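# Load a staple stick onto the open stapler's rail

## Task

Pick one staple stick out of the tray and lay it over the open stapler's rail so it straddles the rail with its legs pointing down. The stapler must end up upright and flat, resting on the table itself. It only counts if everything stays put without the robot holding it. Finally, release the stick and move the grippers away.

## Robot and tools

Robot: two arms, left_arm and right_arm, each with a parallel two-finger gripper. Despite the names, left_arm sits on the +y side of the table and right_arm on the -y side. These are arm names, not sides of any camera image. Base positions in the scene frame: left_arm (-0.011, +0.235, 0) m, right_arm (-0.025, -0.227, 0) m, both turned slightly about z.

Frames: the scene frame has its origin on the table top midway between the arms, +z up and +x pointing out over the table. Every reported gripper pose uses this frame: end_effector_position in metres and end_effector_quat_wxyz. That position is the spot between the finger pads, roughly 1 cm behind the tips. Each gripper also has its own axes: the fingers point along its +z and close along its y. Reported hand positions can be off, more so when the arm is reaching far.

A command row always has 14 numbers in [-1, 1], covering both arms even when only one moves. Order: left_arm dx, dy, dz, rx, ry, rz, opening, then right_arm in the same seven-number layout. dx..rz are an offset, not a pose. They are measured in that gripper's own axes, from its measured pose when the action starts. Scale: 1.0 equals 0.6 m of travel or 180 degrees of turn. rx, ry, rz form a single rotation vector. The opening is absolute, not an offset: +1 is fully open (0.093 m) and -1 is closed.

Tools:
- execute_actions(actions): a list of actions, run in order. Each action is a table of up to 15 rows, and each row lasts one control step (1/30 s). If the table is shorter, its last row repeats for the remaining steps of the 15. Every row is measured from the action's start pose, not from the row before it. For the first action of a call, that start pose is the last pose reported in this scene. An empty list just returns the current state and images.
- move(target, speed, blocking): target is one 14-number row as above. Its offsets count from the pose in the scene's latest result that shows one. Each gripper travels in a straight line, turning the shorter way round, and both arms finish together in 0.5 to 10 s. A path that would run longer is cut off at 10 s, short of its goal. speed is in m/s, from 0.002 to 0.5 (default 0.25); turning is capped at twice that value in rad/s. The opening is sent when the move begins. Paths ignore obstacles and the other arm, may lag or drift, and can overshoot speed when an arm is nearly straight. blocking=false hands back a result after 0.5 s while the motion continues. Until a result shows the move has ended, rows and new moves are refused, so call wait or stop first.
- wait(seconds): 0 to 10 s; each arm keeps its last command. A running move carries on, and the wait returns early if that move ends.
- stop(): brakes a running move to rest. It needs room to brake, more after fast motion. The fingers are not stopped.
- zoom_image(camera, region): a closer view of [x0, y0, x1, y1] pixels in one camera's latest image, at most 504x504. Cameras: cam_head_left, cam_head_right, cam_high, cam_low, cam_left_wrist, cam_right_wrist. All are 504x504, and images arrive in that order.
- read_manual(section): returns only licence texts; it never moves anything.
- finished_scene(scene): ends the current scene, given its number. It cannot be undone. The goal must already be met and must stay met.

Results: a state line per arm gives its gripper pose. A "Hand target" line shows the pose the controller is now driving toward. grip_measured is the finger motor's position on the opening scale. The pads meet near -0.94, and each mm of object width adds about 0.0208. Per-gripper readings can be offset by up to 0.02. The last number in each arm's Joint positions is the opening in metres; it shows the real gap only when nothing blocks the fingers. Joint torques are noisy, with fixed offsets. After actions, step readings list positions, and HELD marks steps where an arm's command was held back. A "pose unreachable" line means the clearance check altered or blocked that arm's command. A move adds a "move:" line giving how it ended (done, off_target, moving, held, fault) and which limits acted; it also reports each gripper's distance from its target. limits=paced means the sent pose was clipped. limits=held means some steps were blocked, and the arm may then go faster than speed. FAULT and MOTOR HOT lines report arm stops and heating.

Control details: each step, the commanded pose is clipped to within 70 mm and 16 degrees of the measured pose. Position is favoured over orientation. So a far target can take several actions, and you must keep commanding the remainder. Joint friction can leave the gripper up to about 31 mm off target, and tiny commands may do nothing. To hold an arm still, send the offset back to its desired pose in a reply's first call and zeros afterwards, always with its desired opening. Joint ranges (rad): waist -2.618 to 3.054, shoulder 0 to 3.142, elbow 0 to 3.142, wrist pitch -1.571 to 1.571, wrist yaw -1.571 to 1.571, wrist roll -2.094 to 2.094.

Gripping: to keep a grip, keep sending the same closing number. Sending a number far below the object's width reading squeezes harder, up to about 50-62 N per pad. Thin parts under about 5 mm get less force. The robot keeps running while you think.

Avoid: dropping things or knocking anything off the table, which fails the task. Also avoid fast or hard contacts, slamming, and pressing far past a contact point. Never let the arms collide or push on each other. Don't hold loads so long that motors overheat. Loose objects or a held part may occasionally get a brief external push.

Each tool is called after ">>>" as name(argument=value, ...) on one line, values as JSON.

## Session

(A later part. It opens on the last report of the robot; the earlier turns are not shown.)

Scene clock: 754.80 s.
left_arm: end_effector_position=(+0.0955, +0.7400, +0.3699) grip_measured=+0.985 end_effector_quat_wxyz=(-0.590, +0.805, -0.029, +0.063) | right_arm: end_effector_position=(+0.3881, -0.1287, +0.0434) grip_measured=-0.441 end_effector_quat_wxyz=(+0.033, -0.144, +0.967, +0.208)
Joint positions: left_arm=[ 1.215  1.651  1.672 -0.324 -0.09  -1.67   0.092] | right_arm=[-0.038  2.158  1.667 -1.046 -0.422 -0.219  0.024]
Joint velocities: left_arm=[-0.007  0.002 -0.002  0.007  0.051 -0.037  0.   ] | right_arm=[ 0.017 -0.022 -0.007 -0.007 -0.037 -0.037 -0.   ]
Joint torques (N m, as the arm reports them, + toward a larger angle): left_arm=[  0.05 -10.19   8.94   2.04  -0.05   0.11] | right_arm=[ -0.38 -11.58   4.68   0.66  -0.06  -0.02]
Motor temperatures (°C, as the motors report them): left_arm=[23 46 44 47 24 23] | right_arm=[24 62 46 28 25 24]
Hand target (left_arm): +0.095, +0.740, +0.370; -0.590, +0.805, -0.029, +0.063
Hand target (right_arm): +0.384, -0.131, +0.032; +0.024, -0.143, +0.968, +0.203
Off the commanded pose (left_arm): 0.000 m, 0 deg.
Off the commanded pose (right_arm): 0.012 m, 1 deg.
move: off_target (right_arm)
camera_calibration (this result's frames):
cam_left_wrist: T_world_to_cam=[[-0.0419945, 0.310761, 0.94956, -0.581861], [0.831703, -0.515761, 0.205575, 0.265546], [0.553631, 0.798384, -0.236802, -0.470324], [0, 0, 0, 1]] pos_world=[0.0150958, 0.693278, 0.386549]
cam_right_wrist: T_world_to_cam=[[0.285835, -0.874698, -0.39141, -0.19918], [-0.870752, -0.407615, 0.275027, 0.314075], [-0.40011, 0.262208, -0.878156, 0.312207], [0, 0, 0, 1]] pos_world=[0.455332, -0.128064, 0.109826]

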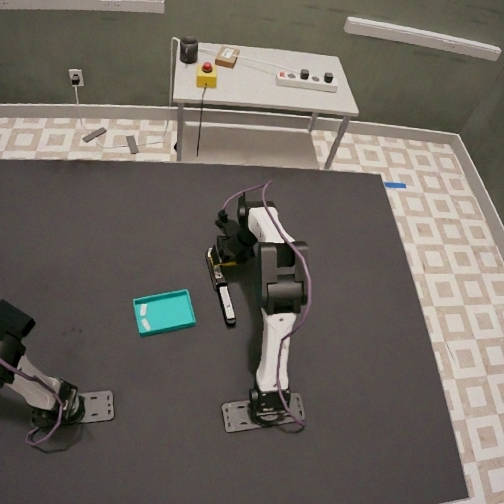

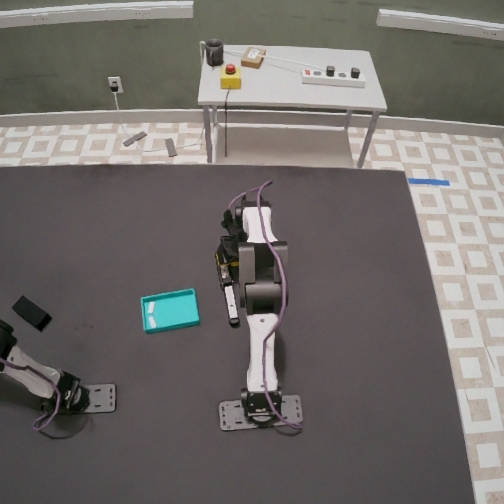

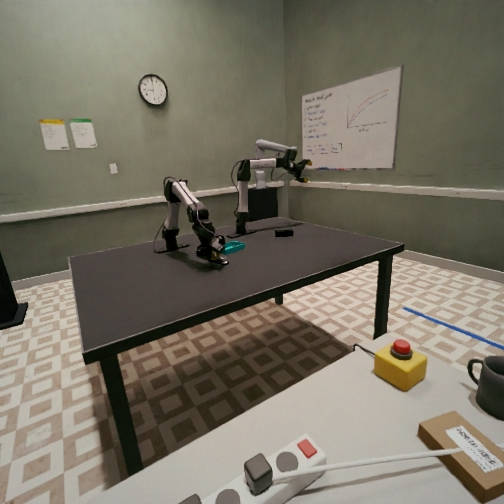

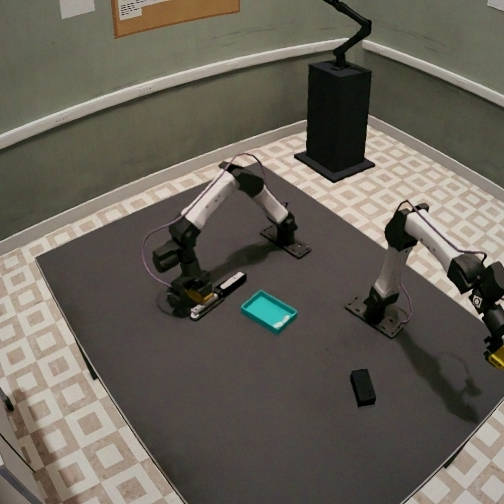

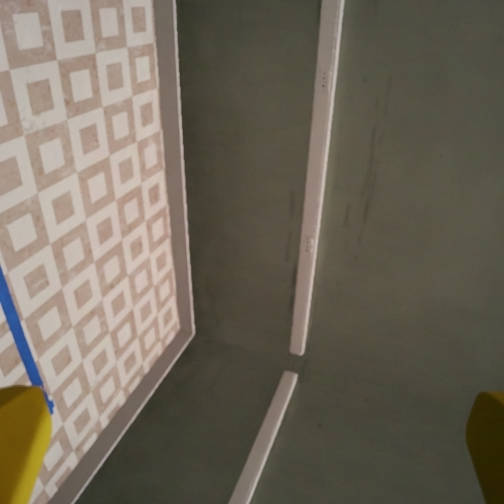

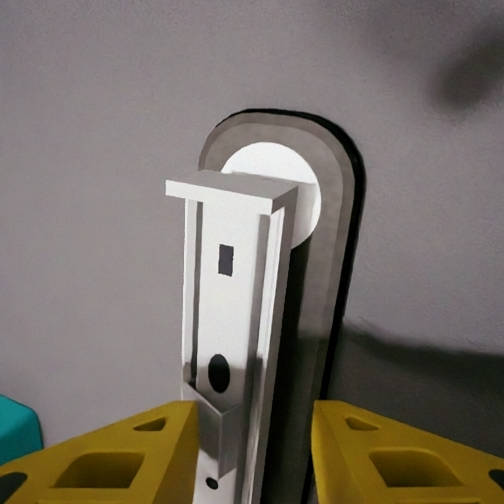

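>>> execute_actions(actions=[[[0,0,0,0,0,0,1,0,0,0,0,0,0,-0.52]],[[0,0,0,0,0,0,1,0,0,0,0,0,0,-0.6]]])

>>> zoom_image(camera="cam_right_wrist", region=[130, 280, 370, 504])

Scene clock: 760.30 s.
left_arm: end_effector_position=(+0.0955, +0.7400, +0.3699) grip_measured=+0.985 end_effector_quat_wxyz=(-0.590, +0.805, -0.029, +0.063) | right_arm: end_effector_position=(+0.3871, -0.1253, +0.0447) grip_measured=-0.598 end_effector_quat_wxyz=(+0.032, -0.144, +0.965, +0.218)
Joint positions: left_arm=[ 1.215  1.651  1.672 -0.324 -0.09  -1.67   0.092] | right_arm=[-0.037  2.158  1.667 -1.048 -0.442 -0.219  0.016]
Joint velocities: left_arm=[ 0.002 -0.007 -0.007  0.022  0.037 -0.007  0.   ] | right_arm=[ 0.002 -0.002 -0.002  0.037  0.022  0.007  0.001]
Joint torques (N m, as the arm reports them, + toward a larger angle): left_arm=[  0.06 -10.14   8.95   2.02  -0.03   0.09] | right_arm=[ -0.39 -12.13   7.18   0.45  -0.07   0.03]
Motor temperatures (°C, as the motors report them): left_arm=[23 46 44 47 24 23] | right_arm=[24 63 45 28 25 24]
Hand target (left_arm): +0.095, +0.740, +0.370; -0.590, +0.805, -0.029, +0.063
Hand target (right_arm): +0.388, -0.127, +0.044; +0.032, -0.144, +0.966, +0.213
Off the commanded pose (left_arm): 0.000 m, 0 deg.
Off the commanded pose (right_arm): 0.002 m, 1 deg.
Step readings (end_effector_position; steps 1 to 15: 1st action; 16 to 30: 2nd action):
0: left_arm (+0.0955, +0.7400, +0.3699) | right_arm (+0.3881, -0.1286, +0.0433)
1: left_arm (+0.0955, +0.7400, +0.3699) | right_arm (+0.3878, -0.1279, +0.0437)
2: left_arm (+0.0955, +0.7400, +0.3699) | right_arm (+0.3877, -0.1273, +0.0439)
4: left_arm (+0.0955, +0.7400, +0.3699) | right_arm (+0.3876, -0.1270, +0.0440)
8: left_arm (+0.0955, +0.7400, +0.3699) | right_arm (+0.3876, -0.1270, +0.0440)
15: left_arm (+0.0955, +0.7400, +0.3699) | right_arm (+0.3876, -0.1270, +0.0440)
16: left_arm (+0.0955, +0.7400, +0.3699) | right_arm (+0.3873, -0.1263, +0.0443)
17: left_arm (+0.0955, +0.7400, +0.3699) | right_arm (+0.3872, -0.1257, +0.0446)
19: left_arm (+0.0955, +0.7400, +0.3699) | right_arm (+0.3871, -0.1253, +0.0447)
23: left_arm (+0.0955, +0.7400, +0.3699) | right_arm (+0.3871, -0.1253, +0.0447)
30: end_effector_position above
camera_calibration (this result's frames):
cam_left_wrist: T_world_to_cam=[[-0.0419945, 0.310761, 0.94956, -0.581861], [0.831703, -0.515761, 0.205575, 0.265546], [0.553631, 0.798384, -0.236802, -0.470324], [0, 0, 0, 1]] pos_world=[0.0150958, 0.693278, 0.386549]
cam_right_wrist: T_world_to_cam=[[0.285453, -0.866285, -0.409959, -0.193427], [-0.869051, -0.414311, 0.270365, 0.312949], [-0.404064, 0.279099, -0.871112, 0.315425], [0, 0, 0, 1]] pos_world=[0.454635, -0.125939, 0.110863]

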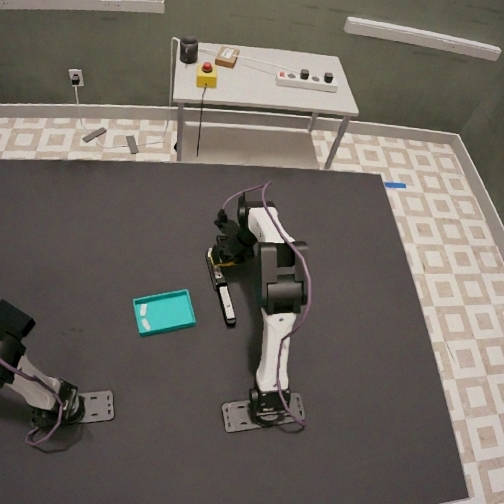

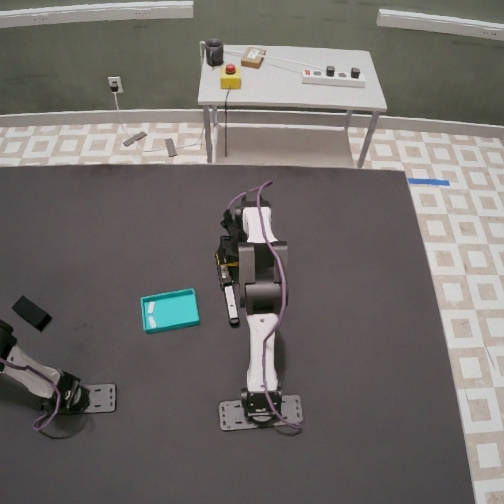

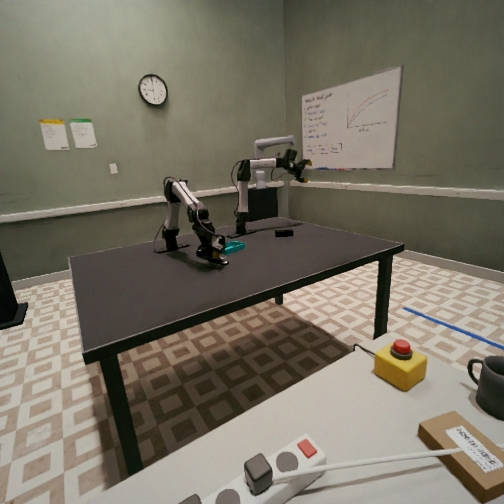

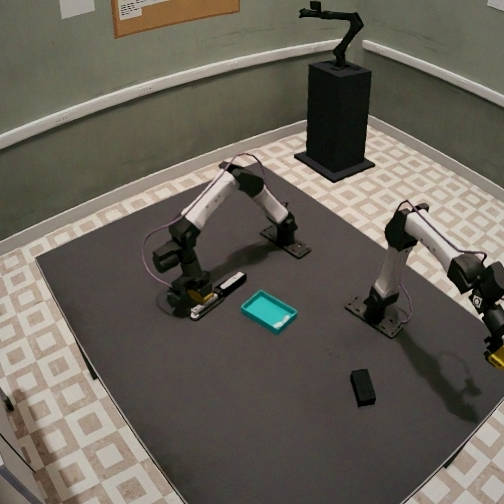

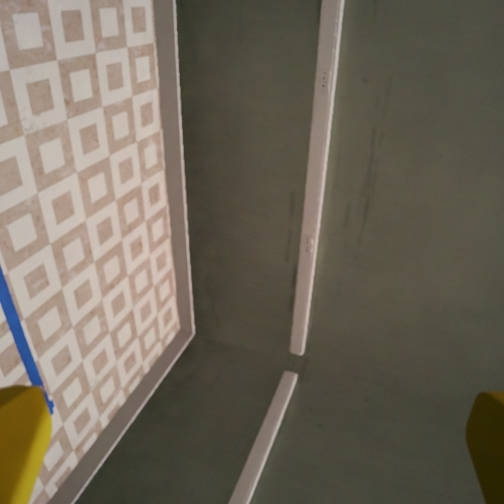

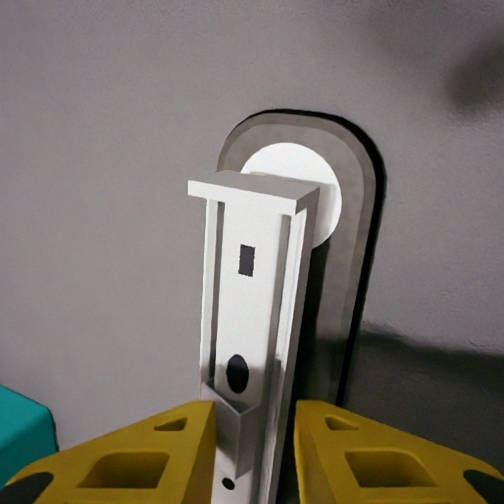

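Region (130, 280, 370, 504) of cam_right_wrist's 504x504 image, scaled by 2.100, with more detail than that image has; it fills the top 470 rows of this view, and the rest is white.

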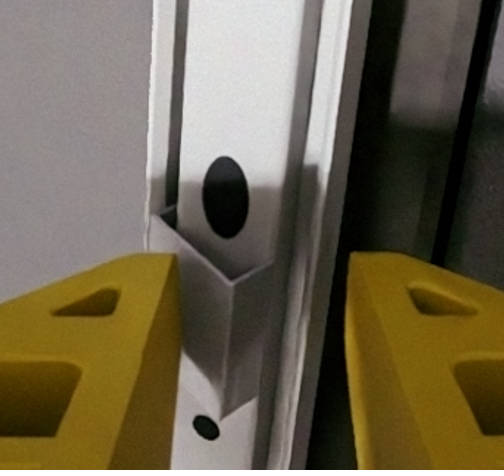

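Left finger anchored; right finger now near the wall. Continue closing.

>>> execute_actions(actions=[[[0,0,0,0,0,0,1,0,0,0,0,0,0,-0.66]],[[0,0,0,0,0,0,1,0,0,0,0,0,0,-0.72]]])

>>> zoom_image(camera="cam_right_wrist", region=[130, 280, 370, 504])

Scene clock: 766.53 s.
left_arm: end_effector_position=(+0.0955, +0.7400, +0.3699) grip_measured=+0.985 end_effector_quat_wxyz=(-0.590, +0.805, -0.029, +0.063) | right_arm: end_effector_position=(+0.3866, -0.1241, +0.0453) grip_measured=-0.715 end_effector_quat_wxyz=(+0.031, -0.144, +0.964, +0.222)
Joint positions: left_arm=[ 1.215  1.651  1.672 -0.324 -0.09  -1.67   0.092] | right_arm=[-0.037  2.158  1.667 -1.05  -0.451 -0.219  0.011]
Joint velocities: left_arm=[ 0.002 -0.002 -0.002  0.022 -0.066  0.022 -0.001] | right_arm=[ 0.007  0.002  0.007  0.022  0.022 -0.022  0.001]
Joint torques (N m, as the arm reports them, + toward a larger angle): left_arm=[  0.13 -10.21   9.     2.    -0.04   0.1 ] | right_arm=[ -0.27 -12.15   7.42   0.48  -0.18   0.01]
Motor temperatures (°C, as the motors report them): left_arm=[23 46 44 47 24 23] | right_arm=[24 63 45 28 25 24]
Hand target (left_arm): +0.095, +0.740, +0.370; -0.590, +0.805, -0.029, +0.063
Hand target (right_arm): +0.387, -0.124, +0.045; +0.031, -0.144, +0.964, +0.222
Off the commanded pose (left_arm): 0.000 m, 0 deg.
Off the commanded pose (right_arm): 0.000 m, 0 deg.
Step readings (end_effector_position; steps 1 to 15: 1st action; 16 to 30: 2nd action):
0: left_arm (+0.0955, +0.7400, +0.3699) | right_arm (+0.3871, -0.1253, +0.0447)
1: left_arm (+0.0955, +0.7400, +0.3699) | right_arm (+0.3869, -0.1248, +0.0450)
2: left_arm (+0.0955, +0.7400, +0.3699) | right_arm (+0.3868, -0.1244, +0.0451)
4: left_arm (+0.0955, +0.7400, +0.3699) | right_arm (+0.3868, -0.1241, +0.0453)
8: left_arm (+0.0955, +0.7400, +0.3699) | right_arm (+0.3868, -0.1241, +0.0453)
15: left_arm (+0.0955, +0.7400, +0.3699) | right_arm (+0.3868, -0.1241, +0.0453)
16: left_arm (+0.0955, +0.7400, +0.3699) | right_arm (+0.3867, -0.1241, +0.0453)
17: left_arm (+0.0955, +0.7400, +0.3699) | right_arm (+0.3867, -0.1241, +0.0453)
19: left_arm (+0.0955, +0.7400, +0.3699) | right_arm (+0.3866, -0.1241, +0.0453)
23: left_arm (+0.0955, +0.7400, +0.3699) | right_arm (+0.3866, -0.1241, +0.0453)
30: end_effector_position above
camera_calibration (this result's frames):
cam_left_wrist: T_world_to_cam=[[-0.0419945, 0.310761, 0.94956, -0.581861], [0.831703, -0.515761, 0.205575, 0.265546], [0.553631, 0.798384, -0.236802, -0.470324], [0, 0, 0, 1]] pos_world=[0.0150958, 0.693278, 0.386549]
cam_right_wrist: T_world_to_cam=[[0.284281, -0.862901, -0.417834, -0.190724], [-0.868368, -0.41646, 0.269253, 0.312354], [-0.40635, 0.28629, -0.867708, 0.317004], [0, 0, 0, 1]] pos_world=[0.454272, -0.125248, 0.111273]

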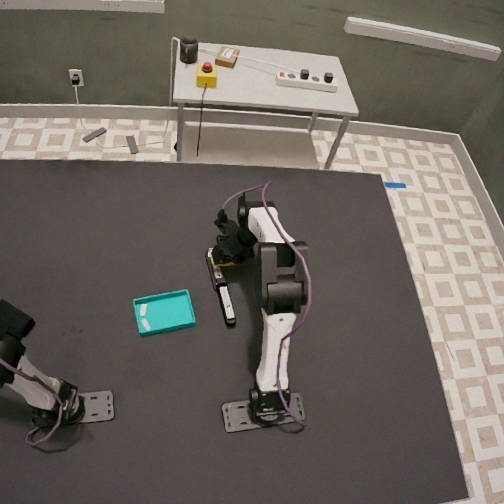

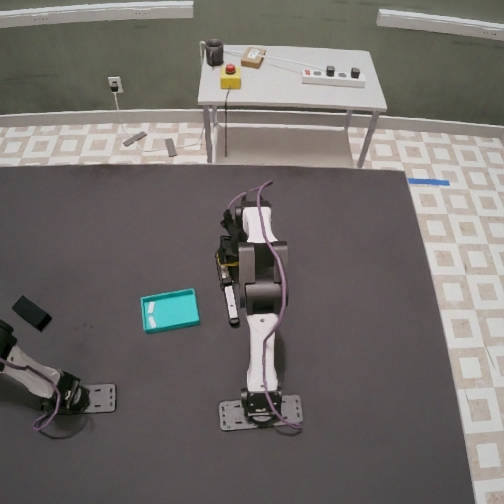

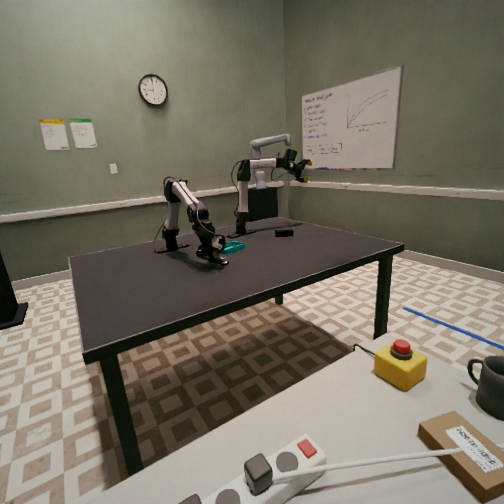

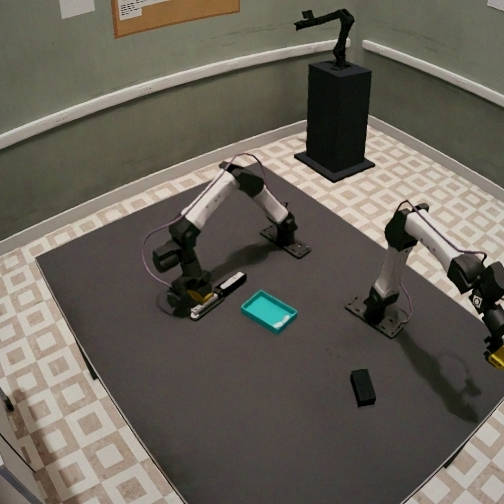

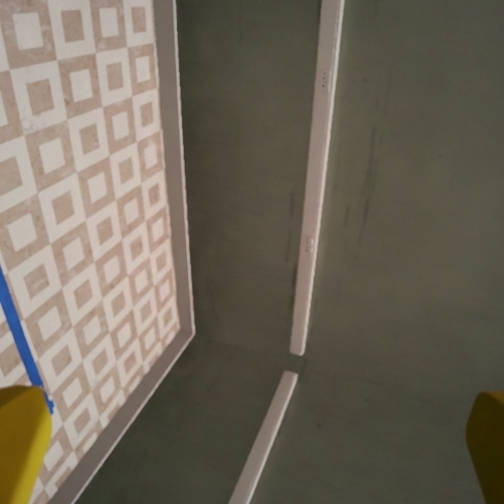

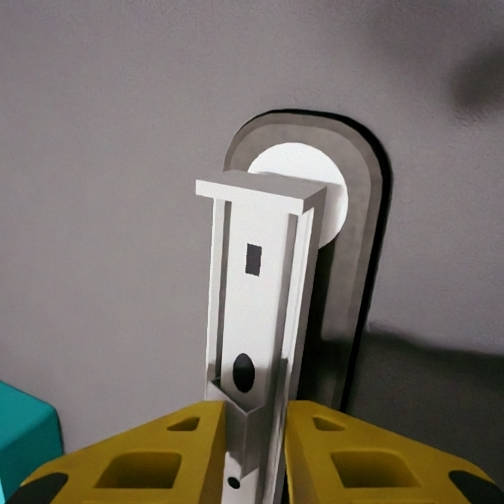

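Region (130, 280, 370, 504) of cam_right_wrist's 504x504 image, scaled by 2.100, with more detail than that image has; it fills the top 470 rows of this view, and the rest is white.

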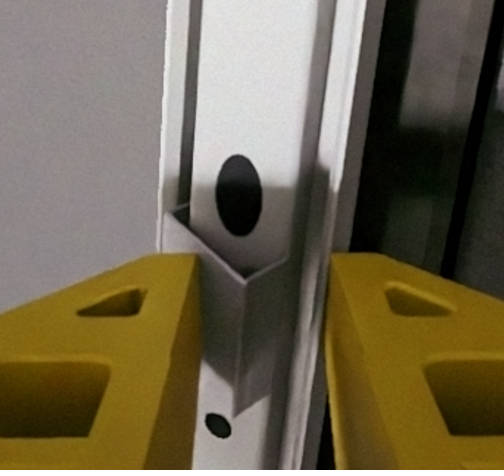

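>>> execute_actions(actions=[[[0,0,0,0,0,0,1,0,0,0,0,0,0,-0.78]],[[0,0,0,0,0,0,1,0,0,0,0,0,0,-0.84]]])

>>> zoom_image(camera="cam_right_wrist", region=[130, 280, 370, 504])

Scene clock: 773.77 s.
left_arm: end_effector_position=(+0.0955, +0.7400, +0.3699) grip_measured=+0.985 end_effector_quat_wxyz=(-0.590, +0.805, -0.029, +0.063) | right_arm: end_effector_position=(+0.3868, -0.1235, +0.0486) grip_measured=-0.838 end_effector_quat_wxyz=(+0.034, -0.143, +0.963, +0.226)
Joint positions: left_arm=[ 1.215  1.651  1.672 -0.324 -0.09  -1.67   0.092] | right_arm=[-0.039  2.151  1.667 -1.052 -0.461 -0.218  0.005]
Joint velocities: left_arm=[ 0.002 -0.017  0.012  0.037 -0.022  0.022 -0.   ] | right_arm=[-0.012 -0.002 -0.022  0.007 -0.037  0.066 -0.001]
Joint torques (N m, as the arm reports them, + toward a larger angle): left_arm=[  0.27 -10.15   9.03   2.    -0.06   0.09] | right_arm=[ -0.21 -12.17   7.49   0.46  -0.1    0.03]
Motor temperatures (°C, as the motors report them): left_arm=[23 46 45 47 24 23] | right_arm=[24 64 45 27 25 24]
Hand target (left_arm): +0.095, +0.740, +0.370; -0.590, +0.805, -0.029, +0.063
Hand target (right_arm): +0.387, -0.125, +0.048; +0.034, -0.143, +0.964, +0.223
Off the commanded pose (left_arm): 0.000 m, 0 deg.
Off the commanded pose (right_arm): 0.001 m, 0 deg.
Step readings (end_effector_position; steps 1 to 15: 1st action; 16 to 30: 2nd action):
0: left_arm (+0.0955, +0.7400, +0.3699) | right_arm (+0.3866, -0.1241, +0.0453)
1: left_arm (+0.0955, +0.7400, +0.3699) | right_arm (+0.3866, -0.1241, +0.0453)
2: left_arm (+0.0955, +0.7400, +0.3699) | right_arm (+0.3867, -0.1244, +0.0461)
4: left_arm (+0.0955, +0.7400, +0.3699) | right_arm (+0.3870, -0.1247, +0.0480)
8: left_arm (+0.0955, +0.7400, +0.3699) | right_arm (+0.3870, -0.1245, +0.0481)
15: left_arm (+0.0955, +0.7400, +0.3699) | right_arm (+0.3870, -0.1245, +0.0481)
16: left_arm (+0.0955, +0.7400, +0.3699) | right_arm (+0.3869, -0.1241, +0.0483)
17: left_arm (+0.0955, +0.7400, +0.3699) | right_arm (+0.3868, -0.1238, +0.0485)
19: left_arm (+0.0955, +0.7400, +0.3699) | right_arm (+0.3868, -0.1235, +0.0486)
23: left_arm (+0.0955, +0.7400, +0.3699) | right_arm (+0.3868, -0.1235, +0.0486)
30: end_effector_position above
camera_calibration (this result's frames):
cam_left_wrist: T_world_to_cam=[[-0.0419945, 0.310761, 0.94956, -0.581861], [0.831703, -0.515761, 0.205575, 0.265546], [0.553631, 0.798384, -0.236802, -0.470324], [0, 0, 0, 1]] pos_world=[0.0150958, 0.693278, 0.386549]
cam_right_wrist: T_world_to_cam=[[0.283288, -0.859436, -0.425578, -0.18773], [-0.870613, -0.416574, 0.261725, 0.313088], [-0.402221, 0.29637, -0.866247, 0.319364], [0, 0, 0, 1]] pos_world=[0.454214, -0.125567, 0.114811]

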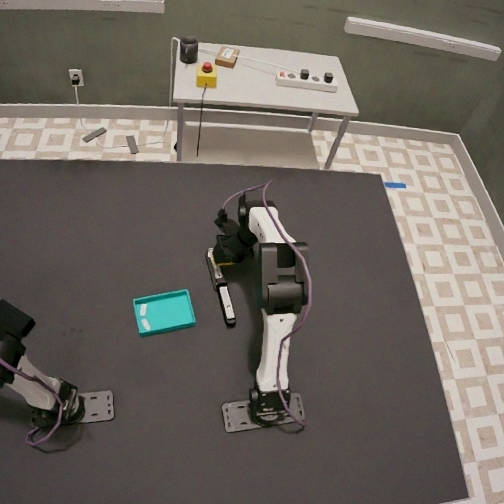

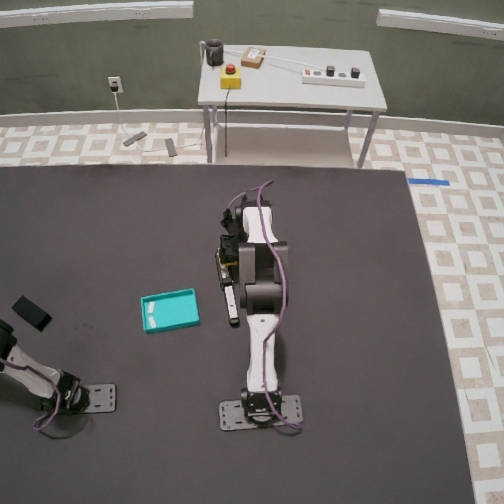

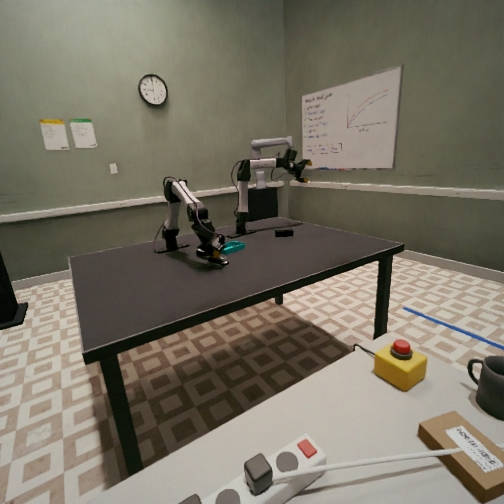

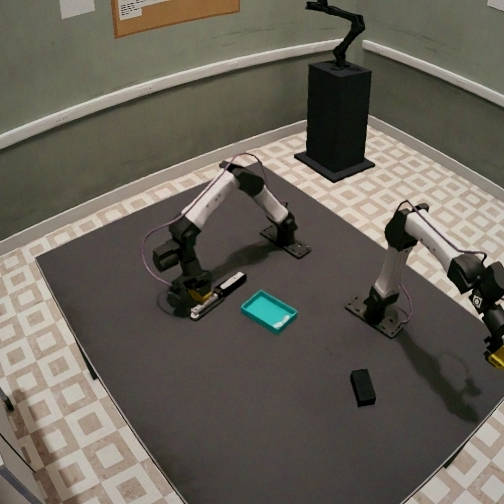

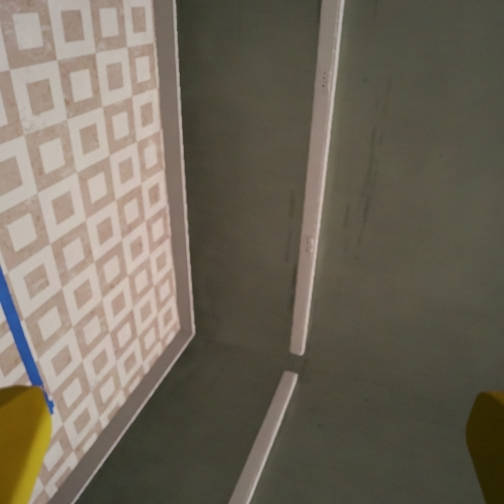

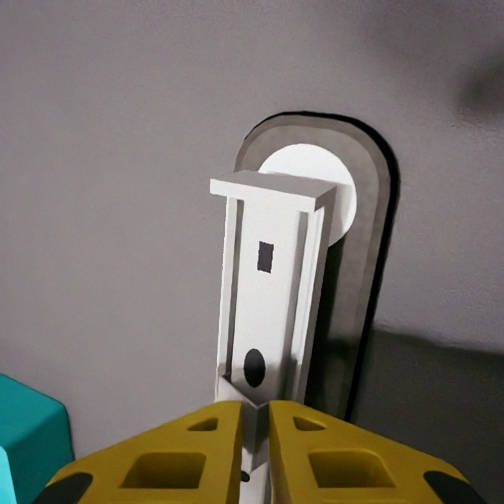

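Region (130, 280, 370, 504) of cam_right_wrist's 504x504 image, scaled by 2.100, with more detail than that image has; it fills the top 470 rows of this view, and the rest is white.

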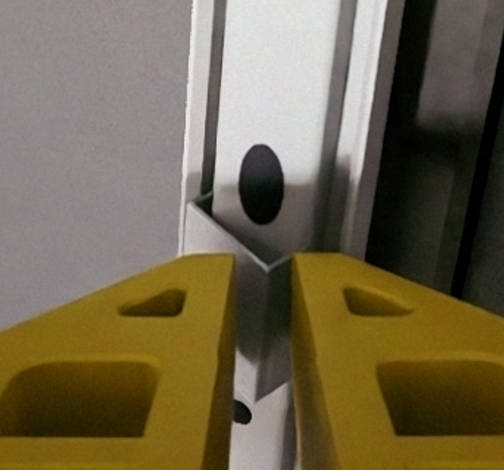

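>>> execute_actions(actions=[[[0,0,0,0,0,0,1,0,0,0,0,0,0,-0.88]],[[0,0,0,0,0,0,1,0,-0.008,-0.008,0.01,0,0,-0.88]]])

>>> zoom_image(camera="cam_right_wrist", region=[130, 280, 370, 504])

Scene clock: 786.40 s.
left_arm: end_effector_position=(+0.0955, +0.7400, +0.3699) grip_measured=+0.985 end_effector_quat_wxyz=(-0.590, +0.805, -0.029, +0.063) | right_arm: end_effector_position=(+0.3868, -0.1238, +0.0494) grip_measured=-0.878 end_effector_quat_wxyz=(+0.035, -0.143, +0.963, +0.226)
Joint positions: left_arm=[ 1.215  1.651  1.672 -0.324 -0.09  -1.67   0.092] | right_arm=[-0.039  2.149  1.667 -1.052 -0.459 -0.218  0.003]
Joint velocities: left_arm=[-0.002  0.002 -0.017 -0.125  0.007 -0.022  0.001] | right_arm=[-0.007 -0.007  0.007  0.022 -0.051  0.051  0.001]
Joint torques (N m, as the arm reports them, + toward a larger angle): left_arm=[  0.15 -10.04   8.96   2.02  -0.05   0.11] | right_arm=[ -0.7  -12.55   7.89   0.4    0.12  -0.01]
Motor temperatures (°C, as the motors report them): left_arm=[23 46 45 47 24 23] | right_arm=[24 64 45 27 25 24]
Hand target (left_arm): +0.095, +0.740, +0.370; -0.590, +0.805, -0.029, +0.063
Hand target (right_arm): +0.388, -0.130, +0.051; +0.036, -0.142, +0.966, +0.212
Off the commanded pose (left_arm): 0.000 m, 0 deg.
Off the commanded pose (right_arm): 0.006 m, 2 deg.
Step readings (end_effector_position; steps 1 to 15: 1st action; 16 to 30: 2nd action):
0: left_arm (+0.0955, +0.7400, +0.3699) | right_arm (+0.3868, -0.1235, +0.0486)
1: left_arm (+0.0955, +0.7400, +0.3699) | right_arm (+0.3868, -0.1235, +0.0486)
2: left_arm (+0.0955, +0.7400, +0.3699) | right_arm (+0.3867, -0.1234, +0.0487)
4: left_arm (+0.0955, +0.7400, +0.3699) | right_arm (+0.3867, -0.1234, +0.0487)
8: left_arm (+0.0955, +0.7400, +0.3699) | right_arm (+0.3867, -0.1234, +0.0487)
15: left_arm (+0.0955, +0.7400, +0.3699) | right_arm (+0.3867, -0.1234, +0.0487)
16: left_arm (+0.0955, +0.7400, +0.3699) | right_arm (+0.3868, -0.1235, +0.0491)
17: left_arm (+0.0955, +0.7400, +0.3699) | right_arm (+0.3868, -0.1236, +0.0493)
19: left_arm (+0.0955, +0.7400, +0.3699) | right_arm (+0.3868, -0.1238, +0.0494)
23: left_arm (+0.0955, +0.7400, +0.3699) | right_arm (+0.3868, -0.1238, +0.0494)
30: end_effector_position above
camera_calibration (this result's frames):
cam_left_wrist: T_world_to_cam=[[-0.0419945, 0.310761, 0.94956, -0.581861], [0.831703, -0.515761, 0.205575, 0.265546], [0.553631, 0.798384, -0.236802, -0.470324], [0, 0, 0, 1]] pos_world=[0.0150958, 0.693278, 0.386549]
cam_right_wrist: T_world_to_cam=[[0.283932, -0.860054, -0.423898, -0.188], [-0.87106, -0.416156, 0.260899, 0.313047], [-0.400795, 0.295163, -0.867319, 0.319466], [0, 0, 0, 1]] pos_world=[0.454103, -0.125708, 0.115713]

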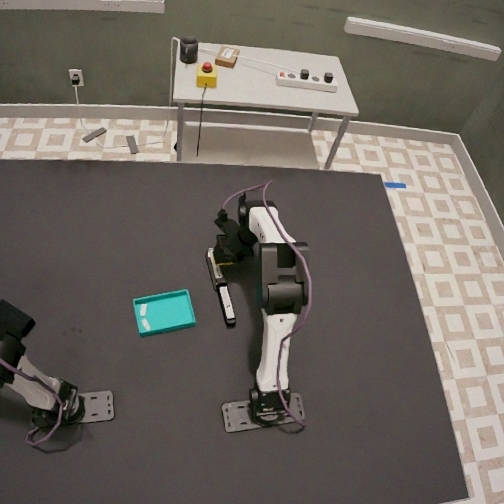

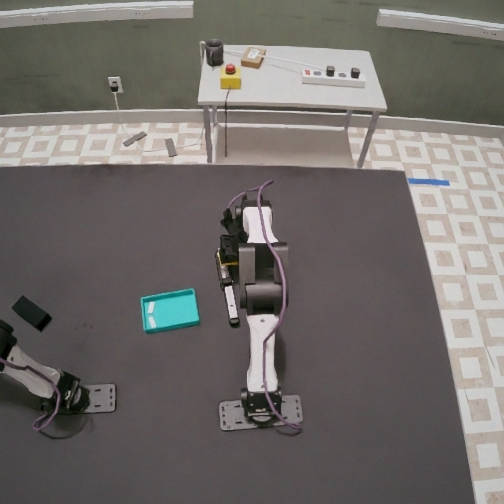

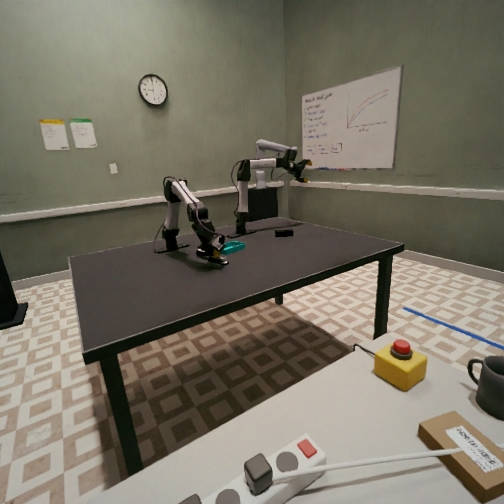

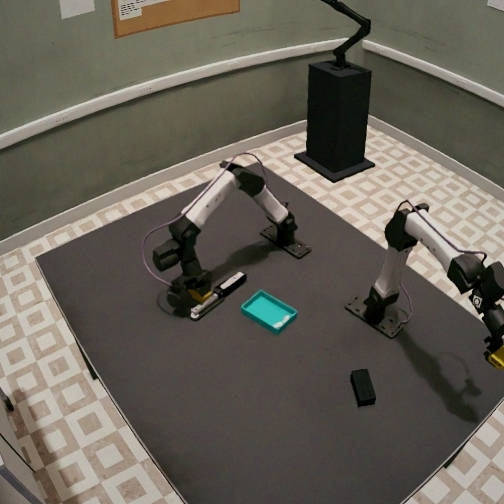

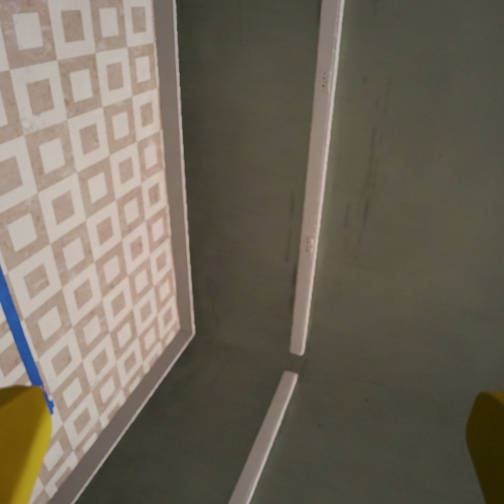

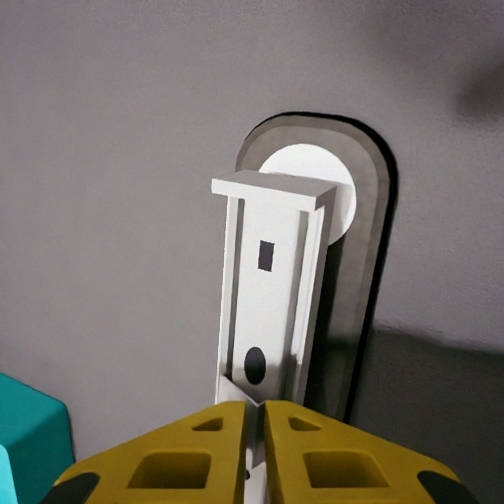

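Region (130, 280, 370, 504) of cam_right_wrist's 504x504 image, scaled by 2.100, with more detail than that image has; it fills the top 470 rows of this view, and the rest is white.

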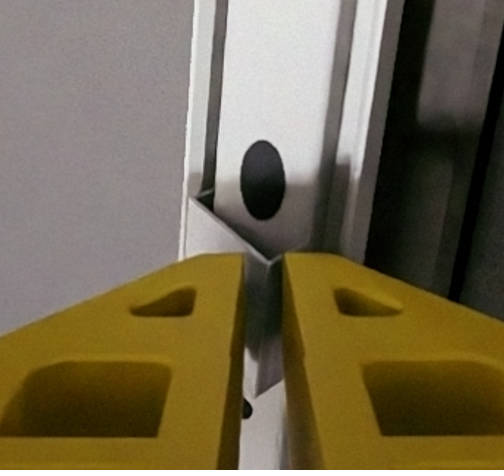

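>>> move(target=[0,0,0,0,0,0,1,0,0.01,-0.035,0,0,0,-0.9], speed=0.015)

>>> zoom_image(camera="cam_right_wrist", region=[130, 240, 370, 504])

Scene clock: 792.27 s.
left_arm: end_effector_position=(+0.0955, +0.7400, +0.3699) grip_measured=+0.985 end_effector_quat_wxyz=(-0.590, +0.805, -0.029, +0.063) | right_arm: end_effector_position=(+0.3813, -0.1240, +0.0621) grip_measured=-0.898 end_effector_quat_wxyz=(+0.025, -0.141, +0.963, +0.227)
Joint positions: left_arm=[ 1.215  1.651  1.672 -0.324 -0.09  -1.67   0.092] | right_arm=[-0.039  2.134  1.696 -1.116 -0.46  -0.219  0.002]
Joint velocities: left_arm=[-0.007 -0.027 -0.012 -0.037 -0.051  0.037 -0.   ] | right_arm=[ 0.007 -0.002 -0.027  0.022 -0.022  0.007 -0.001]
Joint torques (N m, as the arm reports them, + toward a larger angle): left_arm=[  0.23 -10.12   9.09   2.01  -0.05   0.09] | right_arm=[ -1.24 -12.73   9.02   0.35  -0.17  -0.11]
Motor temperatures (°C, as the motors report them): left_arm=[23 46 45 47 24 23] | right_arm=[24 65 46 27 25 24]
Hand target (left_arm): +0.095, +0.740, +0.370; -0.590, +0.805, -0.029, +0.063
Hand target (right_arm): +0.385, -0.128, +0.071; +0.035, -0.143, +0.963, +0.225
Off the commanded pose (left_arm): 0.000 m, 0 deg.
Off the commanded pose (right_arm): 0.010 m, 1 deg.
move: done
camera_calibration (this result's frames):
cam_left_wrist: T_world_to_cam=[[-0.0419945, 0.310761, 0.94956, -0.581861], [0.831703, -0.515761, 0.205575, 0.265546], [0.553631, 0.798384, -0.236802, -0.470324], [0, 0, 0, 1]] pos_world=[0.0150958, 0.693278, 0.386549]
cam_right_wrist: T_world_to_cam=[[0.276628, -0.859933, -0.428943, -0.178171], [-0.865108, -0.417191, 0.278459, 0.301384], [-0.418407, 0.294052, -0.859342, 0.33446], [0, 0, 0, 1]] pos_world=[0.449957, -0.125829, 0.127067]

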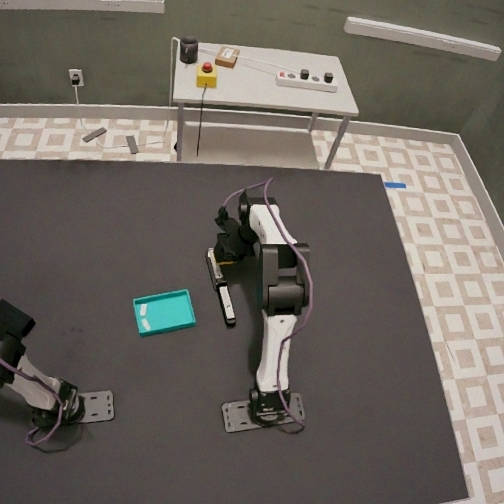

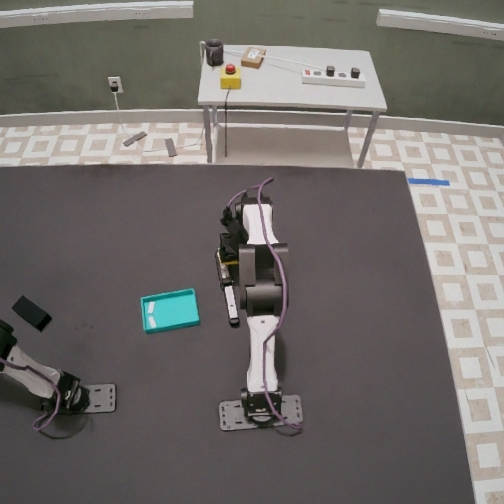

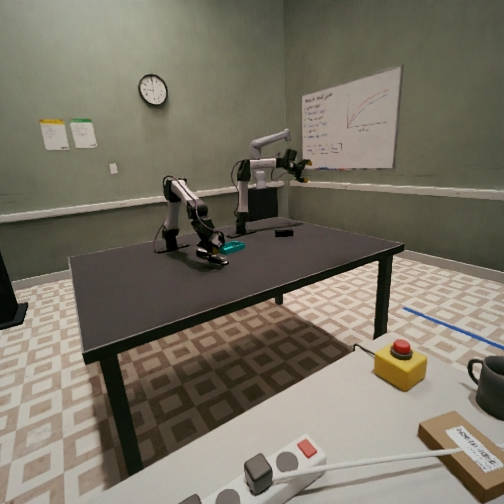

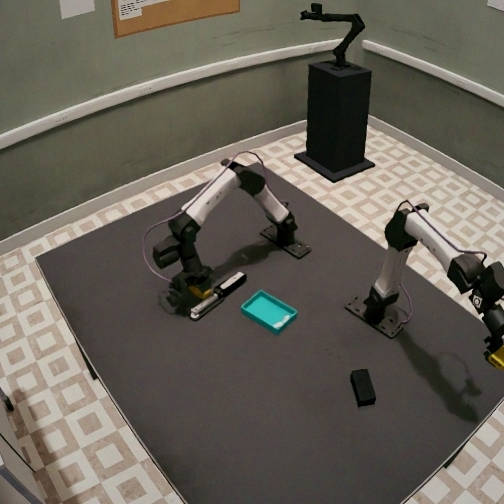

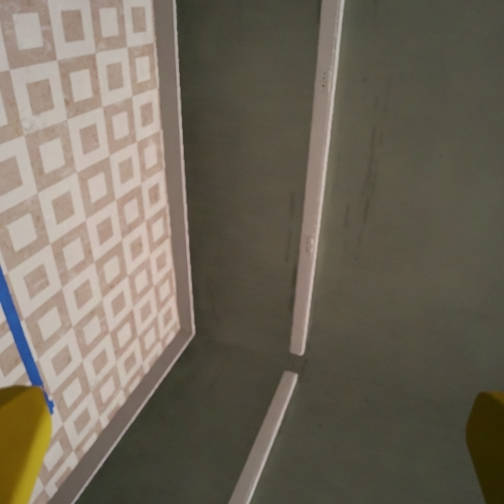

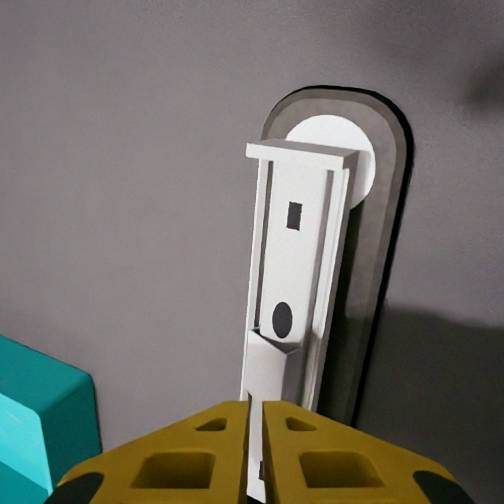

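Region (130, 240, 370, 504) of cam_right_wrist's 504x504 image, scaled by 1.909, with more detail than that image has; it fills the left 458 columns of this view, and the rest is white.

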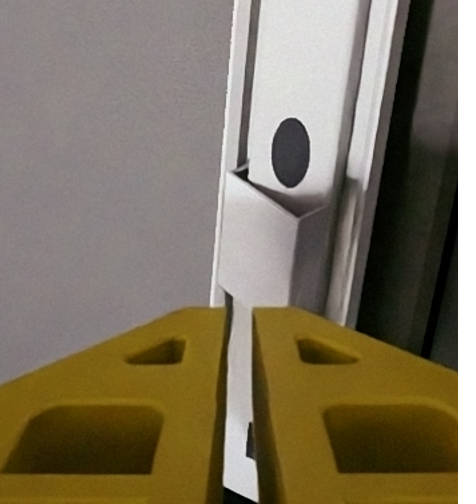

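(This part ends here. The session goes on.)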